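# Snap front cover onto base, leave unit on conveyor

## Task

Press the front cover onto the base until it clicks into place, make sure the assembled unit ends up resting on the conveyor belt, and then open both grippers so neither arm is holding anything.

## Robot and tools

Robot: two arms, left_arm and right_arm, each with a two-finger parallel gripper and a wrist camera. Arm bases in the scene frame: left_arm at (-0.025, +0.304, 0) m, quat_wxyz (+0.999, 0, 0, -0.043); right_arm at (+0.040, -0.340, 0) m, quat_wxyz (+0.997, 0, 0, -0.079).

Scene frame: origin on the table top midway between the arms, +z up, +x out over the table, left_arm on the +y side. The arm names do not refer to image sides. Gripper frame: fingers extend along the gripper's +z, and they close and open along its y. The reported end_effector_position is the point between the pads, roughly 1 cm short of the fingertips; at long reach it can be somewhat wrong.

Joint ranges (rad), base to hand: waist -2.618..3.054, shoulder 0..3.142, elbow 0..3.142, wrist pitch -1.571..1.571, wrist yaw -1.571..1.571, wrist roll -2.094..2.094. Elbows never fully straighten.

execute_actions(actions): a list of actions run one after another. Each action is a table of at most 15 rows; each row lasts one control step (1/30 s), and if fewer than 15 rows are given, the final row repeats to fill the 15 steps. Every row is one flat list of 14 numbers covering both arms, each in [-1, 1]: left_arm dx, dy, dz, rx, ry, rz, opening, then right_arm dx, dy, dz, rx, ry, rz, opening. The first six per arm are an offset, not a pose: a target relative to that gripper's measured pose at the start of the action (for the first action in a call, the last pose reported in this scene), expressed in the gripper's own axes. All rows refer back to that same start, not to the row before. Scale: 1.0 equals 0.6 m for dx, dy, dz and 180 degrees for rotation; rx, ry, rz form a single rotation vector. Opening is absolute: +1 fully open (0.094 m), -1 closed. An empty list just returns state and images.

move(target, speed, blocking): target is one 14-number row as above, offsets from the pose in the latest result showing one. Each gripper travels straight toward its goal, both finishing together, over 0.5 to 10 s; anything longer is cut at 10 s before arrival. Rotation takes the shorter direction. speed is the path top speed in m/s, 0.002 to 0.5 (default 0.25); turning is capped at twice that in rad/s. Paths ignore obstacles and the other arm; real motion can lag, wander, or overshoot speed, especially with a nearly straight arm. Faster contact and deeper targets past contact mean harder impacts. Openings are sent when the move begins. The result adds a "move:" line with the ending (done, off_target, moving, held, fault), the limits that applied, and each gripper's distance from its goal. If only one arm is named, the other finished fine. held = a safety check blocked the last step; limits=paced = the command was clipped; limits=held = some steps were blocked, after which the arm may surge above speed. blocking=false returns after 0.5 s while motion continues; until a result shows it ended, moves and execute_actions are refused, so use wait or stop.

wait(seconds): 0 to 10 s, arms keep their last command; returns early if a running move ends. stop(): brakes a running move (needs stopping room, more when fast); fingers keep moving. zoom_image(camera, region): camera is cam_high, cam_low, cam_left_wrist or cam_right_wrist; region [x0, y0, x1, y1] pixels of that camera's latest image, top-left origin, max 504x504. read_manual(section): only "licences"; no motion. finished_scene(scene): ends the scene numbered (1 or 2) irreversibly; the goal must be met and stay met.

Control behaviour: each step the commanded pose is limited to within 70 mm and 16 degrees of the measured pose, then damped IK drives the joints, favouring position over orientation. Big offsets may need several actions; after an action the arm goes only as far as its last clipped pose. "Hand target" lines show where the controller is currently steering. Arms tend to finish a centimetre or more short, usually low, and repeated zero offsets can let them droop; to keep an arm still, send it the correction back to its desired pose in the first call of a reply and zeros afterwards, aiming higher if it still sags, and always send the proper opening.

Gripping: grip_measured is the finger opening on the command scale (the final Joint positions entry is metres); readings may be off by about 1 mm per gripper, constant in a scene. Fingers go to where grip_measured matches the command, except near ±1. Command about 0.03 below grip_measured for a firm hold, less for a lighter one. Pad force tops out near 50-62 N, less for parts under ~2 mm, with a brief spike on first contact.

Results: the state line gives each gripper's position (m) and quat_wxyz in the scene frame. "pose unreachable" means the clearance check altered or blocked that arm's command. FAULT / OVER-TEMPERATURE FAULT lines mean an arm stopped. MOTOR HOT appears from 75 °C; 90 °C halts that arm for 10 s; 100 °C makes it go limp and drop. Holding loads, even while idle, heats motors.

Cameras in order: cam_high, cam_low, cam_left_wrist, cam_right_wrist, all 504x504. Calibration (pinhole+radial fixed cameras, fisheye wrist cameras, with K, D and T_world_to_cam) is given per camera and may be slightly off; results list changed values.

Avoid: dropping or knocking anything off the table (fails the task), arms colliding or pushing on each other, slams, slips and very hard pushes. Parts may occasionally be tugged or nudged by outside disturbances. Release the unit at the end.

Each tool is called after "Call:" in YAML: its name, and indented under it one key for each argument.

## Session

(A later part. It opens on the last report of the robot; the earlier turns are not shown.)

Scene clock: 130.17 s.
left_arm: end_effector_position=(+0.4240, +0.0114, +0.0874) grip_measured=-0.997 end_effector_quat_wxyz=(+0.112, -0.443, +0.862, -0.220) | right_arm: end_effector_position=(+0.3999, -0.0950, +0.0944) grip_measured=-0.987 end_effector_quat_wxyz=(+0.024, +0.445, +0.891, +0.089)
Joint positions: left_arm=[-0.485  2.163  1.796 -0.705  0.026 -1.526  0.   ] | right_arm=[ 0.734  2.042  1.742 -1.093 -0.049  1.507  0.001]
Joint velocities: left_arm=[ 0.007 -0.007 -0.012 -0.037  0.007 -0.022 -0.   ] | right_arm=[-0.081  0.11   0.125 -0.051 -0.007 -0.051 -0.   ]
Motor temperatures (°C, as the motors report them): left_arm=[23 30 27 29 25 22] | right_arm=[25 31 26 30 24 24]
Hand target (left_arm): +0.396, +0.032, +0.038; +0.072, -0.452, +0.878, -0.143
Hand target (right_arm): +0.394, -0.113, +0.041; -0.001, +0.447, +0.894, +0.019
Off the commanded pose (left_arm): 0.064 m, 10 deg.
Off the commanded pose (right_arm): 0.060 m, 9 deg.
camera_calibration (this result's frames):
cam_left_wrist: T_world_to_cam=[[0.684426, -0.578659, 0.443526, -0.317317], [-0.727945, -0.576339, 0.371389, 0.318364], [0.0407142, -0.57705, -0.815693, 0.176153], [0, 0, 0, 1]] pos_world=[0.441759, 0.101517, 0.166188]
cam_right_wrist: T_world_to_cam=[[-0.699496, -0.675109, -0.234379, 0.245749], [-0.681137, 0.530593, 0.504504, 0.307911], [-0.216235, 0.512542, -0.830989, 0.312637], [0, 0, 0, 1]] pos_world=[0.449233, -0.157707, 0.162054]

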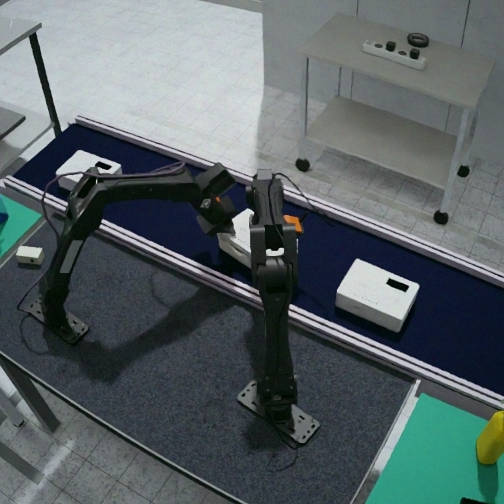

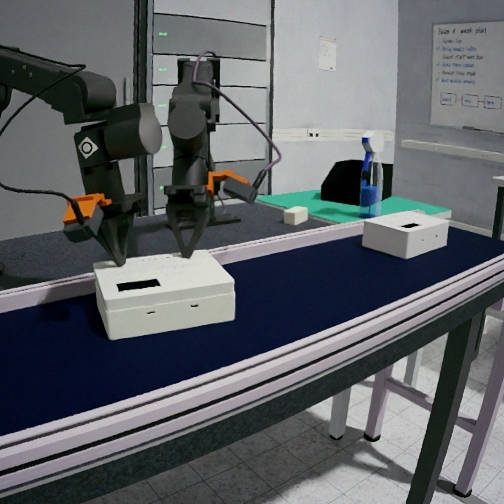

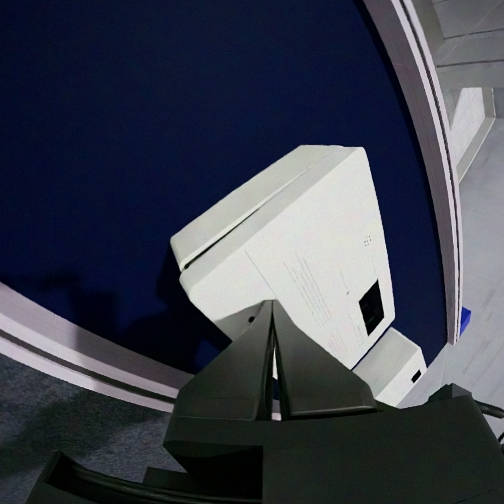

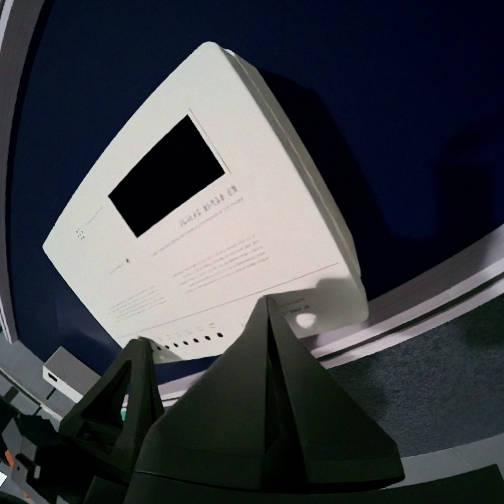

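Call:
execute_actions:
  actions:
    - [[0.003,0.094,0.049,-0.055,0,0,-1, -0.02,-0.035,0.09,0.045,0,0,-1],[0.003,0.094,0.049,-0.055,0,0,-1, -0.02,-0.035,0.09,0.045,0,0,-1],[0.006,0.097,0.044,-0.055,0,0,-1, -0.012,-0.041,0.088,0.045,0,0,-1],[0.006,0.097,0.044,-0.055,0,0,-1, -0.012,-0.041,0.088,0.045,0,0,-1],[0.009,0.1,0.04,-0.055,0,0,-1, -0.004,-0.047,0.086,0.045,0,0,-1],[0.009,0.1,0.04,-0.055,0,0,-1, -0.004,-0.047,0.086,0.045,0,0,-1],[0.012,0.103,0.035,-0.055,0,0,-1, 0.004,-0.054,0.083,0.045,0,0,-1],[0.012,0.103,0.035,-0.055,0,0,-1, 0.004,-0.054,0.083,0.045,0,0,-1],[0.015,0.106,0.031,-0.055,0,0,-1, 0.013,-0.06,0.081,0.045,0,0,-1],[0.015,0.106,0.031,-0.055,0,0,-1, 0.013,-0.06,0.081,0.045,0,0,-1],[0.018,0.108,0.026,-0.055,0,0,-1, 0.021,-0.067,0.078,0.045,0,0,-1],[0.018,0.108,0.026,-0.055,0,0,-1, 0.021,-0.067,0.078,0.045,0,0,-1],[0.0215,0.111,0.022,-0.055,0,0,-1, 0.03,-0.073,0.076,0.045,0,0,-1]]

Call:
wait:
  seconds: 0.5

Scene clock: 131.37 s.
left_arm: end_effector_position=(+0.4150, +0.0147, +0.0888) grip_measured=-0.997 end_effector_quat_wxyz=(+0.116, -0.446, +0.858, -0.227) | right_arm: end_effector_position=(+0.4009, -0.0940, +0.0948) grip_measured=-0.987 end_effector_quat_wxyz=(+0.044, +0.447, +0.887, +0.103)
Joint positions: left_arm=[-0.491  2.11   1.709 -0.655  0.021 -1.541  0.   ] | right_arm=[ 0.744  2.003  1.678 -1.023 -0.026  1.522  0.001]
Joint velocities: left_arm=[-0.051 -0.1   -0.115 -0.022 -0.081 -0.066 -0.001] | right_arm=[ 0.09  -0.085 -0.12   0.154  0.139  0.095  0.   ]
Motor temperatures (°C, as the motors report them): left_arm=[23 30 27 29 25 22] | right_arm=[25 31 26 30 24 24]
Hand target (left_arm): +0.376, +0.032, +0.048; +0.075, -0.451, +0.877, -0.145
Hand target (right_arm): +0.360, -0.102, +0.048; -0.006, +0.445, +0.895, +0.025
Off the commanded pose (left_arm): 0.063 m, 11 deg.
Off the commanded pose (right_arm): 0.067 m, 11 deg.
camera_calibration (this result's frames):
cam_left_wrist: T_world_to_cam=[[0.684328, -0.566822, 0.458702, -0.311345], [-0.726957, -0.579357, 0.368617, 0.313081], [0.0568123, -0.585712, -0.808526, 0.172397], [0, 0, 0, 1]] pos_world=[0.430864, 0.105883, 0.166795]
cam_right_wrist: T_world_to_cam=[[-0.693616, -0.66625, -0.273876, 0.249443], [-0.699778, 0.533009, 0.475618, 0.31836], [-0.170902, 0.521548, -0.835931, 0.295794], [0, 0, 0, 1]] pos_world=[0.446351, -0.157769, 0.164161]

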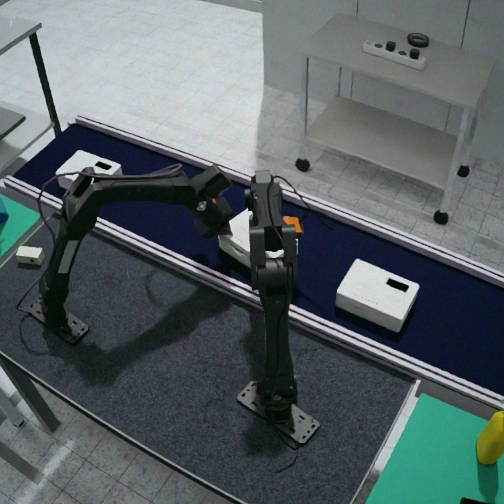

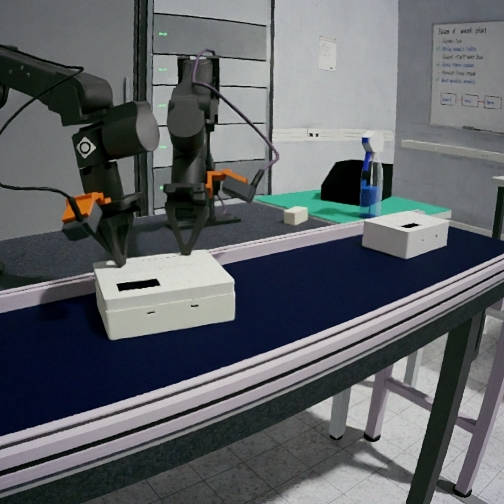

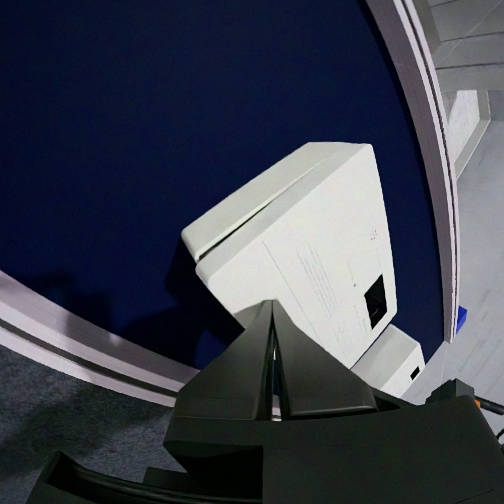

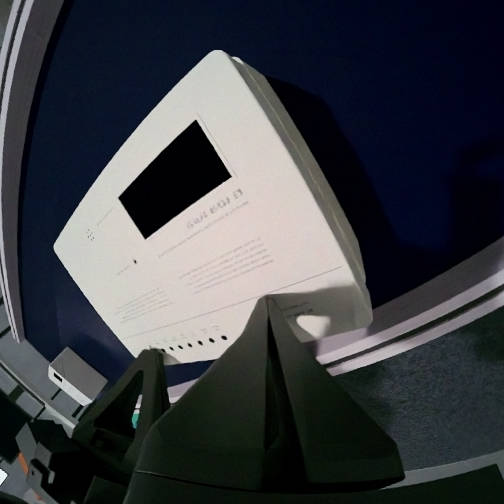

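Scene clock: 131.87 s.
left_arm: end_effector_position=(+0.4132, +0.0146, +0.0888) grip_measured=-0.997 end_effector_quat_wxyz=(+0.117, -0.448, +0.857, -0.226) | right_arm: end_effector_position=(+0.4010, -0.0941, +0.0949) grip_measured=-0.987 end_effector_quat_wxyz=(+0.051, +0.452, +0.885, +0.102)
Joint positions: left_arm=[-0.494  2.105  1.703 -0.655  0.016 -1.546  0.   ] | right_arm=[ 0.75   1.999  1.672 -1.016 -0.01   1.537  0.001]
Joint velocities: left_arm=[-0.002 -0.012 -0.007 -0.022 -0.007 -0.051 -0.   ] | right_arm=[-0.012 -0.007  0.012  0.007 -0.007  0.066 -0.   ]
Motor temperatures (°C, as the motors report them): left_arm=[23 30 27 28 25 22] | right_arm=[25 31 26 30 24 24]
Hand target (left_arm): +0.376, +0.032, +0.048; +0.075, -0.451, +0.877, -0.145
Hand target (right_arm): +0.360, -0.102, +0.048; -0.006, +0.445, +0.895, +0.025
Off the commanded pose (left_arm): 0.062 m, 11 deg.
Off the commanded pose (right_arm): 0.067 m, 11 deg.
wait: 0.50 s; at rest by 0.23 s
camera_calibration (this result's frames):
cam_left_wrist: T_world_to_cam=[[0.686315, -0.565671, 0.457151, -0.310906], [-0.72499, -0.582197, 0.368017, 0.310995], [0.0579754, -0.584006, -0.809677, 0.172065], [0, 0, 0, 1]] pos_world=[0.428872, 0.105676, 0.166996]
cam_right_wrist: T_world_to_cam=[[-0.6987, -0.660037, -0.275988, 0.252307], [-0.698161, 0.544857, 0.464438, 0.319956], [-0.156172, 0.517187, -0.841504, 0.290139], [0, 0, 0, 1]] pos_world=[0.444979, -0.157854, 0.165188]

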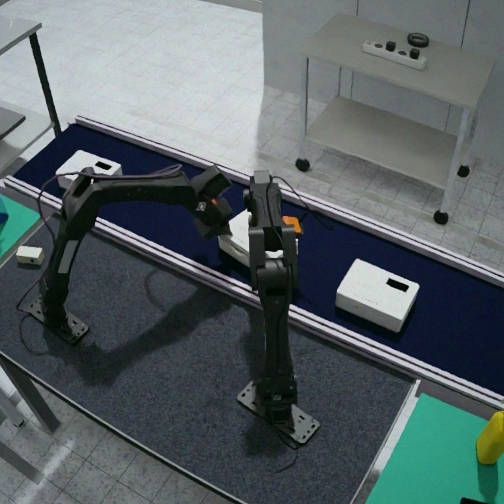

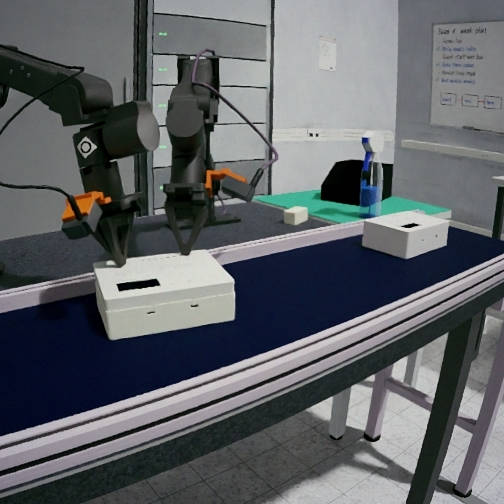

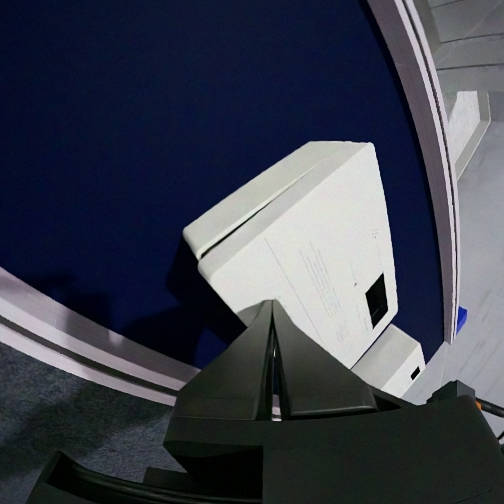

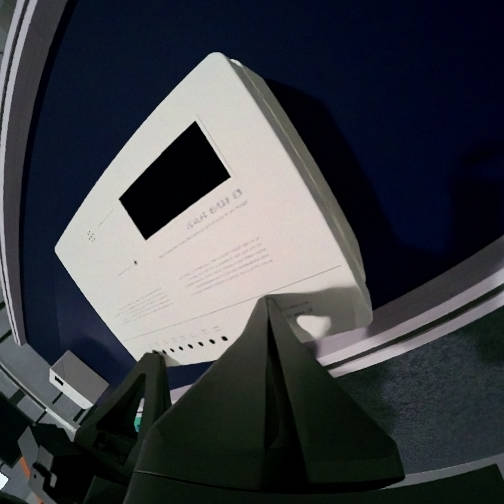

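Call:
zoom_image:
  camera: "cam_low"
  region: [120, 280, 240, 340]

Call:
zoom_image:
  camera: "cam_high"
  region: [200, 200, 320, 290]

Region (120, 280, 240, 340) of cam_low's 504x504 image, scaled by 4.200, with more detail than that image has.

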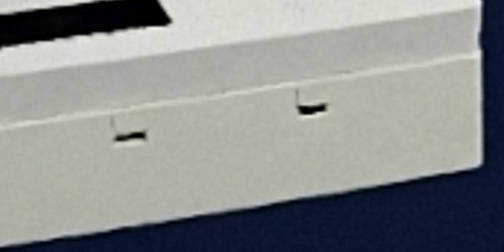

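Region (200, 200, 320, 290) of cam_high's 504x504 image, scaled by 4.200, with more detail than that image has; it fills the top 378 rows of this view, and the rest is white.

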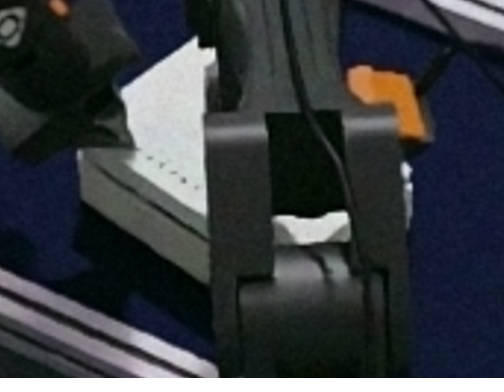

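Call:
move:
  target: [0,-0.02,-0.036,0,0,0,-1, 0,0.008,-0.035,0.06,0,0,-1]
  speed: 0.1

Scene clock: 135.20 s.
left_arm: end_effector_position=(+0.4130, +0.0147, +0.1031) grip_measured=-0.997 end_effector_quat_wxyz=(+0.115, -0.448, +0.858, -0.222) | right_arm: end_effector_position=(+0.3996, -0.0955, +0.1131) grip_measured=-0.987 end_effector_quat_wxyz=(+0.007, +0.455, +0.890, +0.020)
Joint positions: left_arm=[-0.494  2.103  1.762 -0.724  0.016 -1.546  0.   ] | right_arm=[ 0.75   2.194  2.066 -1.401 -0.008  1.537  0.001]
Joint velocities: left_arm=[ 0.002 -0.007  0.002 -0.007 -0.007 -0.037 -0.   ] | right_arm=[ 0.007 -0.007 -0.012 -0.081  0.007  0.007 -0.   ]
Motor temperatures (°C, as the motors report them): left_arm=[23 30 27 28 25 22] | right_arm=[25 30 26 29 24 24]
Hand target (left_arm): +0.413, +0.014, +0.114; +0.117, -0.447, +0.857, -0.226
Hand target (right_arm): +0.401, -0.095, +0.116; +0.007, +0.453, +0.891, +0.019
Off the commanded pose (left_arm): 0.010 m, 0 deg.
Off the commanded pose (right_arm): 0.004 m, 0 deg.
move: done
camera_calibration (this result's frames):
cam_left_wrist: T_world_to_cam=[[0.6895, -0.567754, 0.449716, -0.317733], [-0.722396, -0.583893, 0.370422, 0.304359], [0.0522774, -0.58028, -0.812738, 0.186362], [0, 0, 0, 1]] pos_world=[0.429202, 0.105461, 0.181612]
cam_right_wrist: T_world_to_cam=[[-0.727686, -0.679185, -0.0958197, 0.244862], [-0.623275, 0.59643, 0.505766, 0.281548], [-0.286358, 0.427761, -0.857333, 0.35128], [0, 0, 0, 1]] pos_world=[0.454257, -0.151881, 0.182229]

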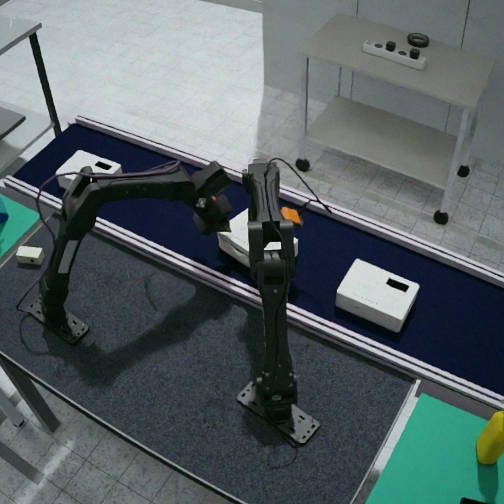

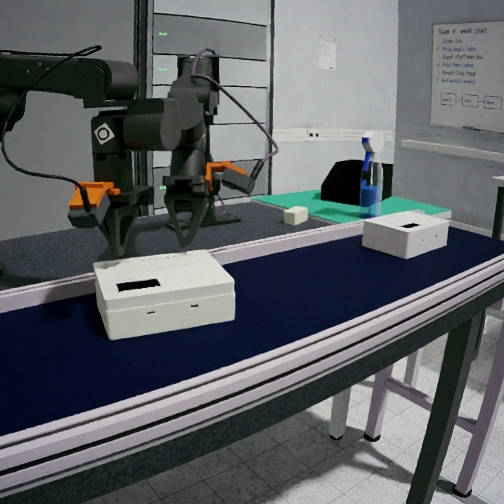

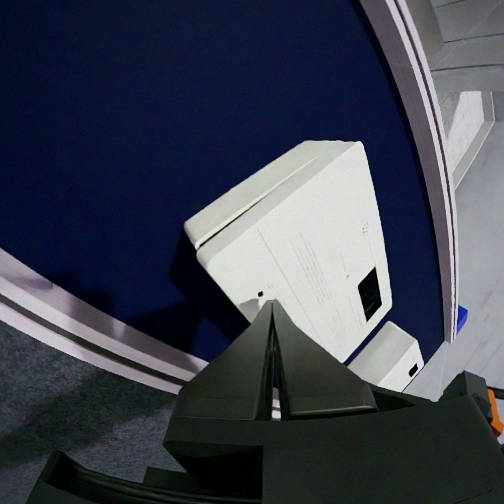

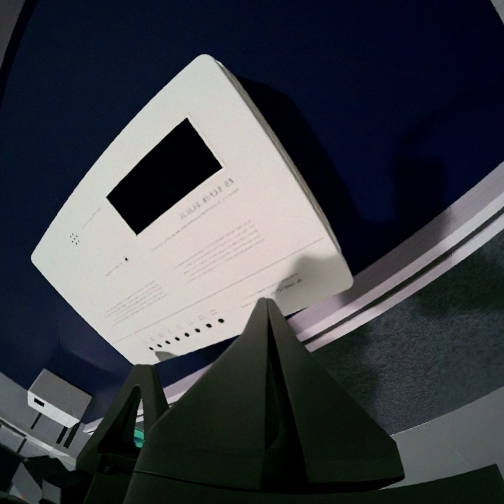

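Call:
move:
  target: [0.069,0.042,-0.039,0.25,0,0,-1, 0,0,-0.005,0,0,0,-1]
  speed: 0.25

Scene clock: 137.70 s.
left_arm: end_effector_position=(+0.3634, +0.0008, +0.1207) grip_measured=-0.997 end_effector_quat_wxyz=(+0.274, -0.366, +0.707, -0.540) | right_arm: end_effector_position=(+0.3994, -0.0956, +0.1132) grip_measured=-0.987 end_effector_quat_wxyz=(+0.006, +0.455, +0.890, +0.020)
Joint positions: left_arm=[-0.601  1.819  0.74   0.81  -0.06  -1.595  0.   ] | right_arm=[ 0.75   2.194  2.067 -1.402 -0.008  1.537  0.001]
Joint velocities: left_arm=[ 0.002 -0.017  0.007 -0.051  0.007 -0.051 -0.   ] | right_arm=[ 0.002 -0.022  0.012 -0.007  0.125 -0.051 -0.001]
Motor temperatures (°C, as the motors report them): left_arm=[23 31 27 29 25 22] | right_arm=[25 31 26 29 24 24]
Hand target (left_arm): +0.360, +0.001, +0.113; +0.277, -0.365, +0.711, -0.534
Hand target (right_arm): +0.400, -0.096, +0.116; +0.007, +0.455, +0.890, +0.021
Off the commanded pose (left_arm): 0.009 m, 1 deg.
Off the commanded pose (right_arm): 0.003 m, 0 deg.
move: done
camera_calibration (this result's frames):
cam_left_wrist: T_world_to_cam=[[0.207442, -0.228362, 0.95122, -0.184923], [-0.880586, -0.467102, 0.0798996, 0.346324], [0.426071, -0.854205, -0.297988, -0.00259755], [0, 0, 0, 1]] pos_world=[0.344435, 0.11732, 0.147457]
cam_right_wrist: T_world_to_cam=[[-0.727746, -0.679225, -0.0950699, 0.244609], [-0.622955, 0.596646, 0.505906, 0.281344], [-0.286901, 0.427396, -0.857333, 0.351537], [0, 0, 0, 1]] pos_world=[0.454134, -0.151963, 0.182306]

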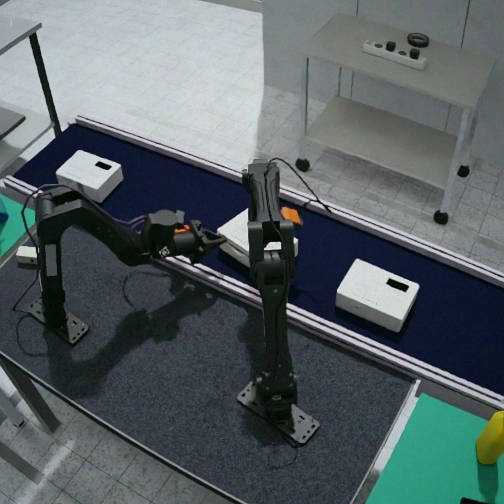

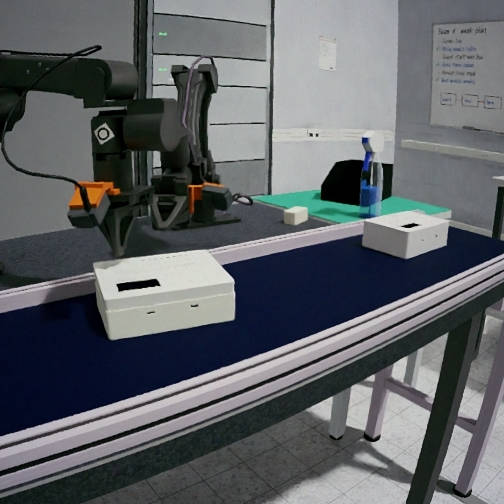

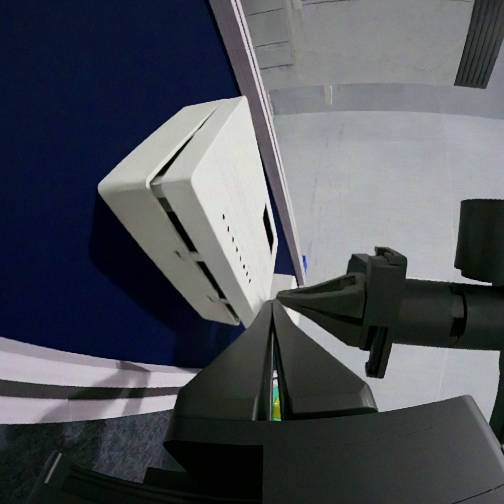

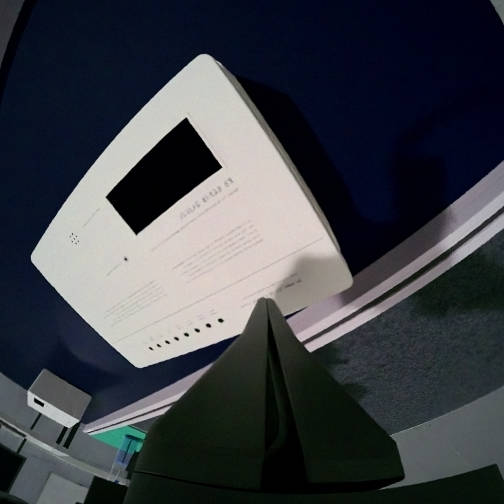

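Call:
zoom_image:
  camera: "cam_left_wrist"
  region: [90, 90, 300, 330]

Region (90, 90, 300, 330) of cam_left_wrist's 504x504 image, scaled by 2.100, with more detail than that image has; it fills the left 441 columns of this view, and the rest is white.

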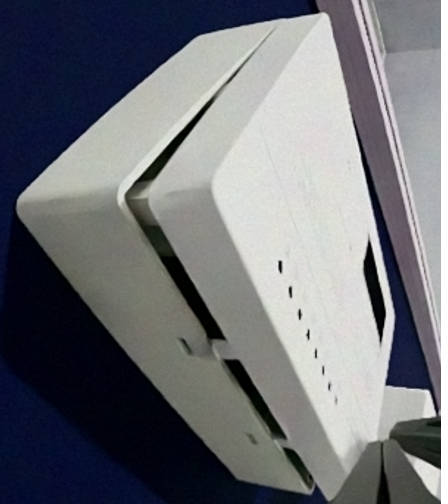

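Call:
move:
  target: [0.009,0.067,0.032,0,0,0,-1, 0.04,0.028,-0.003,0,0,0,-1]
  speed: 0.1

Scene clock: 139.10 s.
left_arm: end_effector_position=(+0.3698, -0.0044, +0.0776) grip_measured=-0.997 end_effector_quat_wxyz=(+0.272, -0.368, +0.706, -0.540) | right_arm: end_effector_position=(+0.3997, -0.0691, +0.1133) grip_measured=-0.987 end_effector_quat_wxyz=(+0.006, +0.454, +0.891, +0.022)
Joint positions: left_arm=[-0.601  1.997  0.74   0.985 -0.06  -1.602  0.   ] | right_arm=[ 0.799  2.274  2.2   -1.452 -0.008  1.582  0.001]
Joint velocities: left_arm=[-0.012 -0.007 -0.012  0.007 -0.051 -0.022  0.   ] | right_arm=[-0.012 -0.007 -0.007  0.022  0.007 -0.007  0.001]
Motor temperatures (°C, as the motors report them): left_arm=[23 30 27 29 25 22] | right_arm=[25 31 26 29 24 24]
Hand target (left_arm): +0.366, -0.008, +0.076; +0.274, -0.366, +0.707, -0.540
Hand target (right_arm): +0.399, -0.066, +0.116; +0.006, +0.455, +0.890, +0.021
Off the commanded pose (left_arm): 0.005 m, 0 deg.
Off the commanded pose (right_arm): 0.004 m, 0 deg.
move: done
camera_calibration (this result's frames):
cam_left_wrist: T_world_to_cam=[[0.21327, -0.22478, 0.950784, -0.148545], [-0.8793, -0.468346, 0.0865113, 0.351943], [0.42585, -0.854474, -0.297533, -0.0225456], [0, 0, 0, 1]] pos_world=[0.350745, 0.112176, 0.104079]
cam_right_wrist: T_world_to_cam=[[-0.725018, -0.681727, -0.0979655, 0.261874], [-0.625793, 0.592663, 0.507083, 0.266405], [-0.287632, 0.42895, -0.856312, 0.340676], [0, 0, 0, 1]] pos_world=[0.454567, -0.125495, 0.18229]

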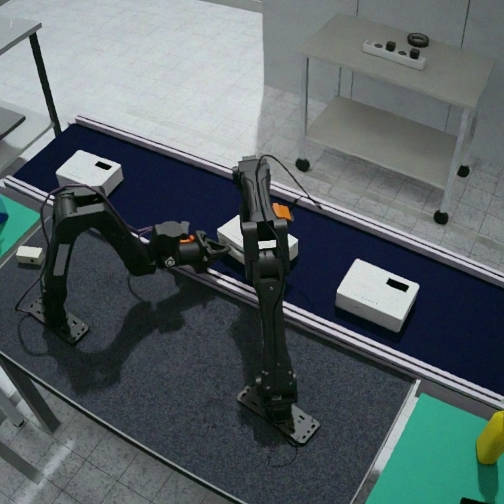

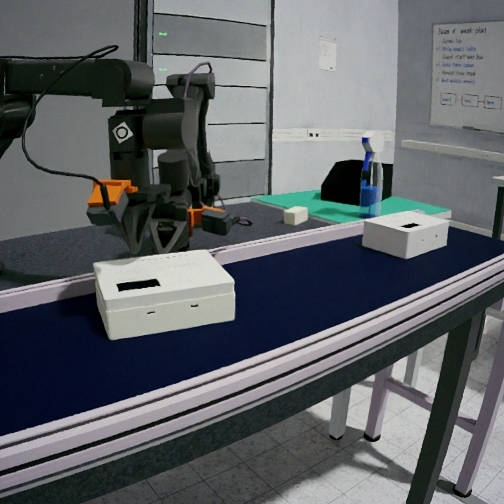

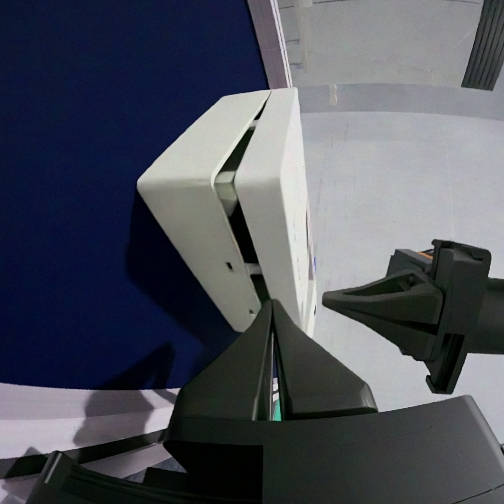

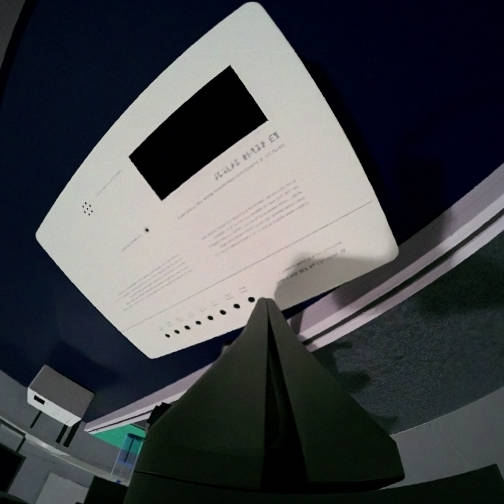

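Call:
move:
  target: [-0.0235,-0.008,0.053,0,0,0,-1, 0,-0.03,0.115,0,0,0,-1]
  speed: 0.04

Scene clock: 141.37 s.
left_arm: end_effector_position=(+0.3914, -0.0143, +0.0721) grip_measured=-0.997 end_effector_quat_wxyz=(+0.261, -0.365, +0.709, -0.544) | right_arm: end_effector_position=(+0.4023, -0.0673, +0.0960) grip_measured=-0.987 end_effector_quat_wxyz=(+0.035, +0.452, +0.888, +0.081)
Joint positions: left_arm=[-0.572  2.071  0.841  0.955 -0.008 -1.602  0.   ] | right_arm=[ 0.799  2.12   1.868 -1.142 -0.008  1.582  0.001]
Joint velocities: left_arm=[ 0.002  0.007  0.027 -0.022 -0.051  0.081  0.001] | right_arm=[-0.002 -0.002  0.002 -0.037 -0.051  0.051 -0.   ]
Motor temperatures (°C, as the motors report them): left_arm=[23 30 27 29 25 22] | right_arm=[25 31 26 29 24 24]
Hand target (left_arm): +0.403, -0.010, +0.073; +0.272, -0.368, +0.706, -0.540
Hand target (right_arm): +0.385, -0.078, +0.048; +0.006, +0.454, +0.891, +0.022
Off the commanded pose (left_arm): 0.013 m, 1 deg.
Off the commanded pose (right_arm): 0.055 m, 8 deg.
move: off_target (left_arm, right_arm)
camera_calibration (this result's frames):
cam_left_wrist: T_world_to_cam=[[0.218847, -0.219923, 0.950652, -0.152281], [-0.887706, -0.449329, 0.100409, 0.369381], [0.405073, -0.865874, -0.293561, -0.0342233], [0, 0, 0, 1]] pos_world=[0.375091, 0.10285, 0.0976306]
cam_right_wrist: T_world_to_cam=[[-0.708034, -0.668634, -0.227191, 0.26969], [-0.678129, 0.553994, 0.48294, 0.296476], [-0.197048, 0.496004, -0.845667, 0.292848], [0, 0, 0, 1]] pos_world=[0.449703, -0.129176, 0.165743]

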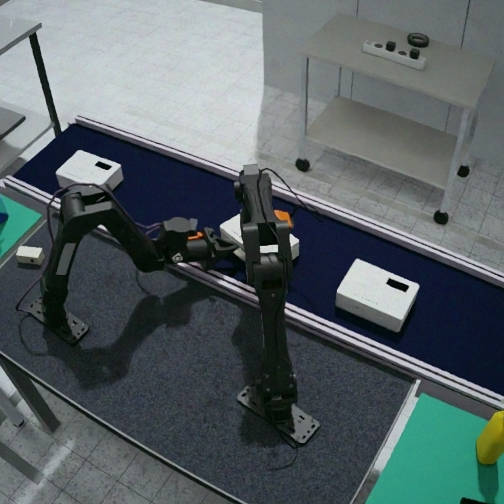

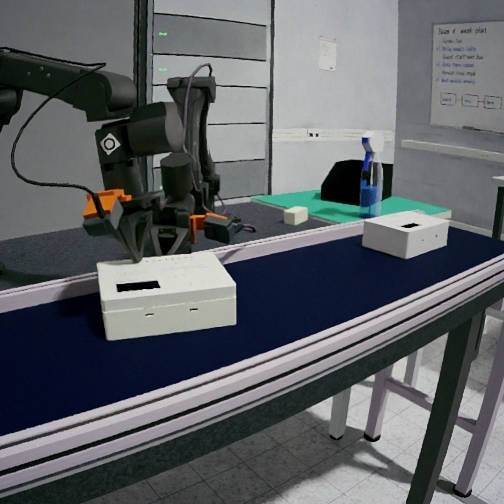

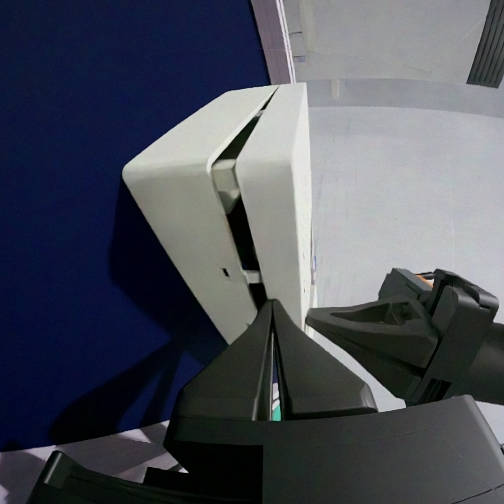

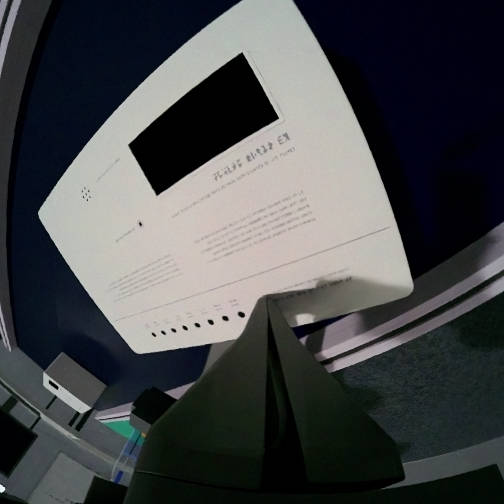

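Call:
move:
  target: [0,-0.008,0,0,0,0,-1, 0,0.008,-0.045,0,0,0,-1]
  speed: 0.1

Scene clock: 142.97 s.
left_arm: end_effector_position=(+0.3913, -0.0144, +0.0721) grip_measured=-0.997 end_effector_quat_wxyz=(+0.260, -0.366, +0.708, -0.545) | right_arm: end_effector_position=(+0.4009, -0.0682, +0.1199) grip_measured=-0.987 end_effector_quat_wxyz=(+0.036, +0.452, +0.888, +0.082)
Joint positions: left_arm=[-0.572  2.071  0.841  0.955 -0.008 -1.604  0.   ] | right_arm=[ 0.799  2.115  1.954 -1.232 -0.008  1.582  0.001]
Joint velocities: left_arm=[-0.007 -0.007 -0.007 -0.007  0.007  0.022  0.   ] | right_arm=[-0.012  0.012 -0.007 -0.007  0.037 -0.007 -0.   ]
Motor temperatures (°C, as the motors report them): left_arm=[23 30 27 29 25 22] | right_arm=[25 31 26 29 24 24]
Hand target (left_arm): +0.393, -0.015, +0.077; +0.261, -0.365, +0.708, -0.545
Hand target (right_arm): +0.402, -0.068, +0.123; +0.036, +0.452, +0.888, +0.081
Off the commanded pose (left_arm): 0.005 m, 0 deg.
Off the commanded pose (right_arm): 0.004 m, 0 deg.
move: done
camera_calibration (this result's frames):
cam_left_wrist: T_world_to_cam=[[0.219974, -0.218423, 0.950738, -0.152712], [-0.887678, -0.448971, 0.102236, 0.369122], [0.404523, -0.866439, -0.292651, -0.0341424], [0, 0, 0, 1]] pos_world=[0.375065, 0.102787, 0.0974597]
cam_right_wrist: T_world_to_cam=[[-0.707761, -0.668405, -0.22871, 0.273662], [-0.678649, 0.553363, 0.482934, 0.284714], [-0.196236, 0.497015, -0.845262, 0.312918], [0, 0, 0, 1]] pos_world=[0.448314, -0.130158, 0.189589]

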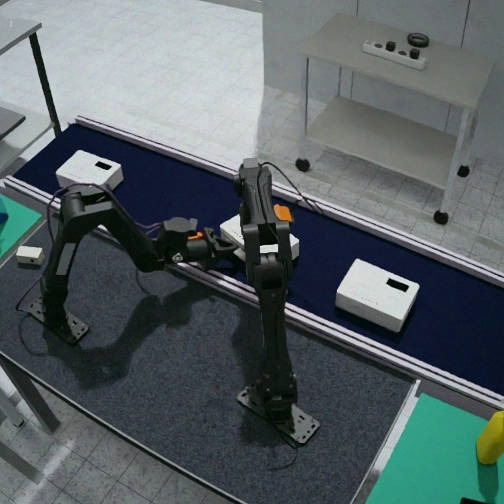

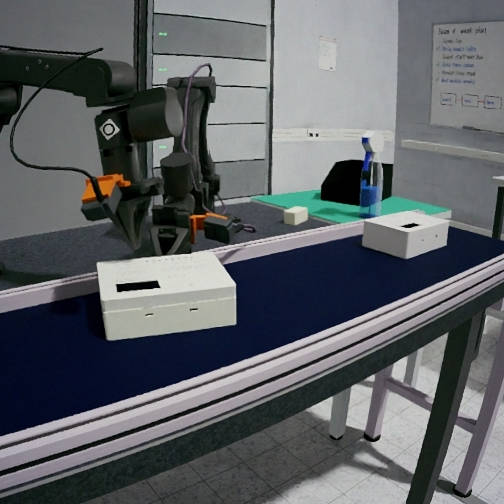

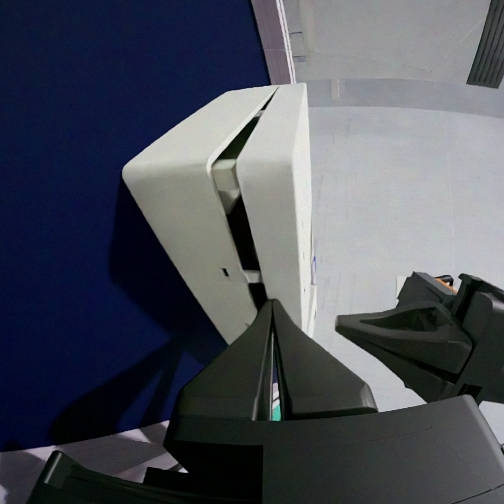

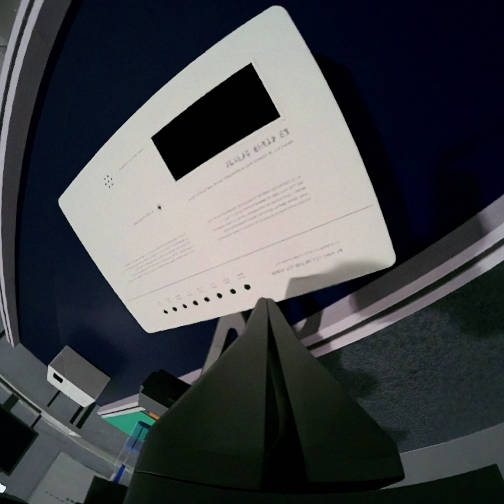

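Call:
move:
  target: [0,-0.015,-0.005,0,0,0,-1, -0.066,0.108,0.03,-0.03,0,0,-1]
  speed: 0.15

Scene clock: 144.47 s.
left_arm: end_effector_position=(+0.3911, -0.0143, +0.0766) grip_measured=-0.997 end_effector_quat_wxyz=(+0.260, -0.366, +0.708, -0.546) | right_arm: end_effector_position=(+0.4745, -0.0611, +0.1078) grip_measured=-0.987 end_effector_quat_wxyz=(+0.057, +0.453, +0.881, +0.119)
Joint positions: left_arm=[-0.572  2.055  0.841  0.941 -0.008 -1.606  0.   ] | right_arm=[ 0.72   2.335  2.247 -1.22  -0.024  1.514  0.001]
Joint velocities: left_arm=[ 0.007 -0.002 -0.022 -0.007  0.037  0.022 -0.001] | right_arm=[ 0.007  0.002 -0.037 -0.022 -0.081 -0.007  0.001]
Motor temperatures (°C, as the motors report them): left_arm=[23 30 27 29 25 22] | right_arm=[25 31 27 29 24 24]
Hand target (left_arm): +0.391, -0.014, +0.082; +0.260, -0.366, +0.708, -0.545
Hand target (right_arm): +0.478, -0.062, +0.112; +0.058, +0.450, +0.883, +0.123
Off the commanded pose (left_arm): 0.005 m, 0 deg.
Off the commanded pose (right_arm): 0.007 m, 1 deg.
move: done
camera_calibration (this result's frames):
cam_left_wrist: T_world_to_cam=[[0.219758, -0.216334, 0.951266, -0.156846], [-0.887526, -0.449122, 0.102895, 0.368439], [0.404974, -0.866885, -0.2907, -0.0329376], [0, 0, 0, 1]] pos_world=[0.374806, 0.10299, 0.101717]
cam_right_wrist: T_world_to_cam=[[-0.69462, -0.648687, -0.310979, 0.331604], [-0.707257, 0.536791, 0.460047, 0.351588], [-0.131496, 0.5395, -0.831654, 0.283989], [0, 0, 0, 1]] pos_world=[0.516345, -0.126834, 0.177556]

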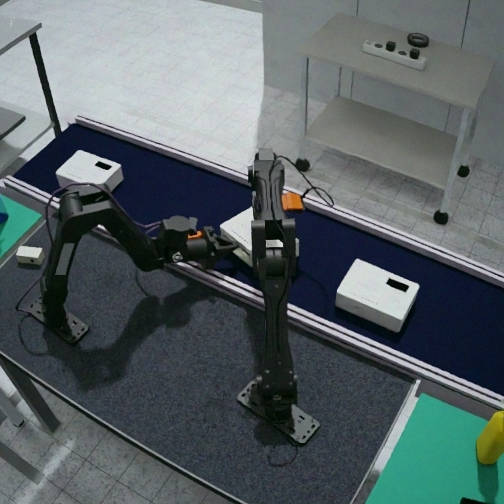

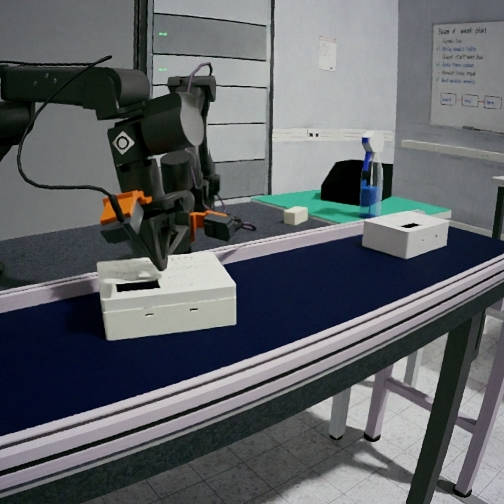

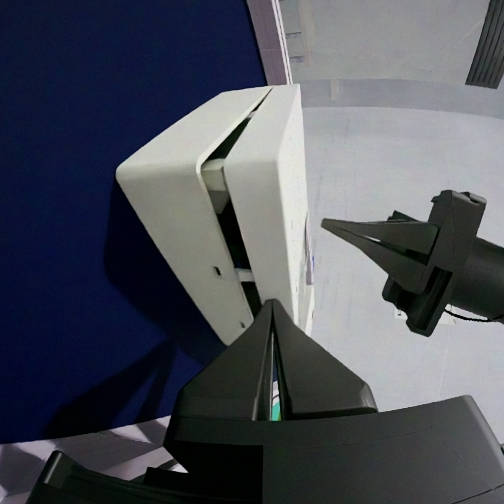

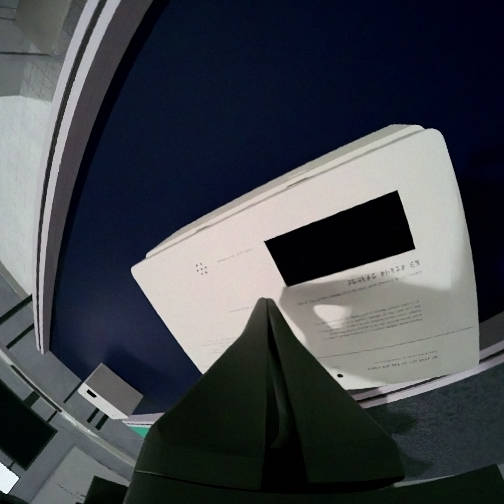

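Call:
move:
  target: [0,-0.006,0,0,0,0,-1, -0.021,-0.012,0.108,0,0,0,-1]
  speed: 0.04

Scene clock: 146.63 s.
left_arm: end_effector_position=(+0.3911, -0.0143, +0.0765) grip_measured=-0.997 end_effector_quat_wxyz=(+0.259, -0.367, +0.707, -0.546) | right_arm: end_effector_position=(+0.5072, -0.0456, +0.0912) grip_measured=-0.987 end_effector_quat_wxyz=(+0.090, +0.448, +0.870, +0.182)
Joint positions: left_arm=[-0.572  2.055  0.841  0.94  -0.008 -1.608  0.   ] | right_arm=[ 0.708  2.33   2.126 -0.959 -0.035  1.508  0.001]
Joint velocities: left_arm=[-0.007 -0.007 -0.002 -0.051  0.007  0.081  0.   ] | right_arm=[ 0.002 -0.017  0.002  0.051  0.007 -0.022 -0.   ]
Motor temperatures (°C, as the motors report them): left_arm=[23 31 27 30 25 22] | right_arm=[25 31 26 29 24 24]
Hand target (left_arm): +0.392, -0.015, +0.080; +0.260, -0.366, +0.708, -0.546
Hand target (right_arm): +0.488, -0.064, +0.046; +0.056, +0.453, +0.882, +0.119
Off the commanded pose (left_arm): 0.004 m, 0 deg.
Off the commanded pose (right_arm): 0.055 m, 8 deg.
move: off_target (right_arm)
camera_calibration (this result's frames):
cam_left_wrist: T_world_to_cam=[[0.221212, -0.215049, 0.95122, -0.157298], [-0.887148, -0.449451, 0.104701, 0.368146], [0.40501, -0.867034, -0.290204, -0.0329966], [0, 0, 0, 1]] pos_world=[0.374761, 0.103028, 0.101504]
cam_right_wrist: T_world_to_cam=[[-0.6508, -0.616031, -0.443808, 0.350486], [-0.758479, 0.501177, 0.41657, 0.402334], [-0.0341938, 0.607722, -0.793413, 0.216422], [0, 0, 0, 1]] pos_world=[0.540658, -0.117255, 0.159661]

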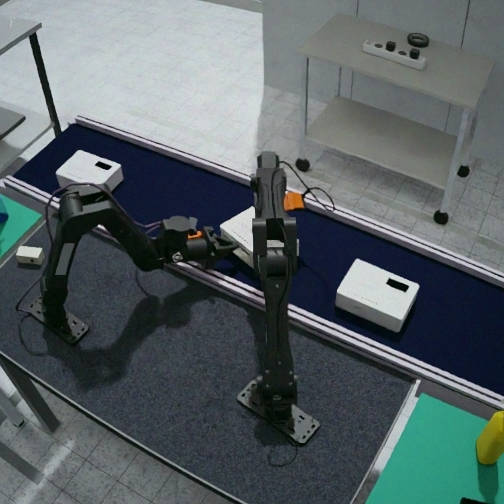

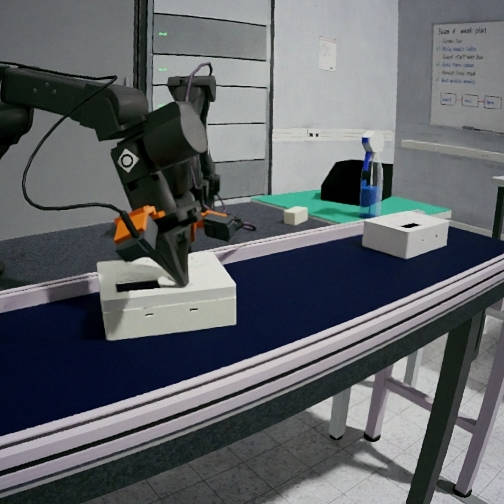

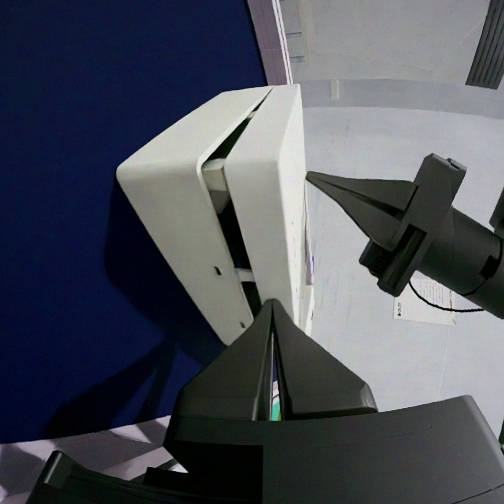

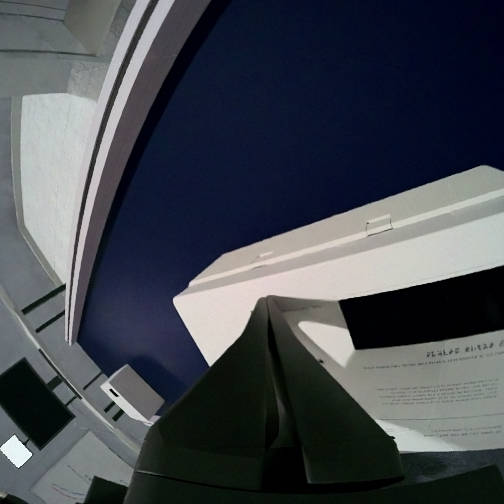

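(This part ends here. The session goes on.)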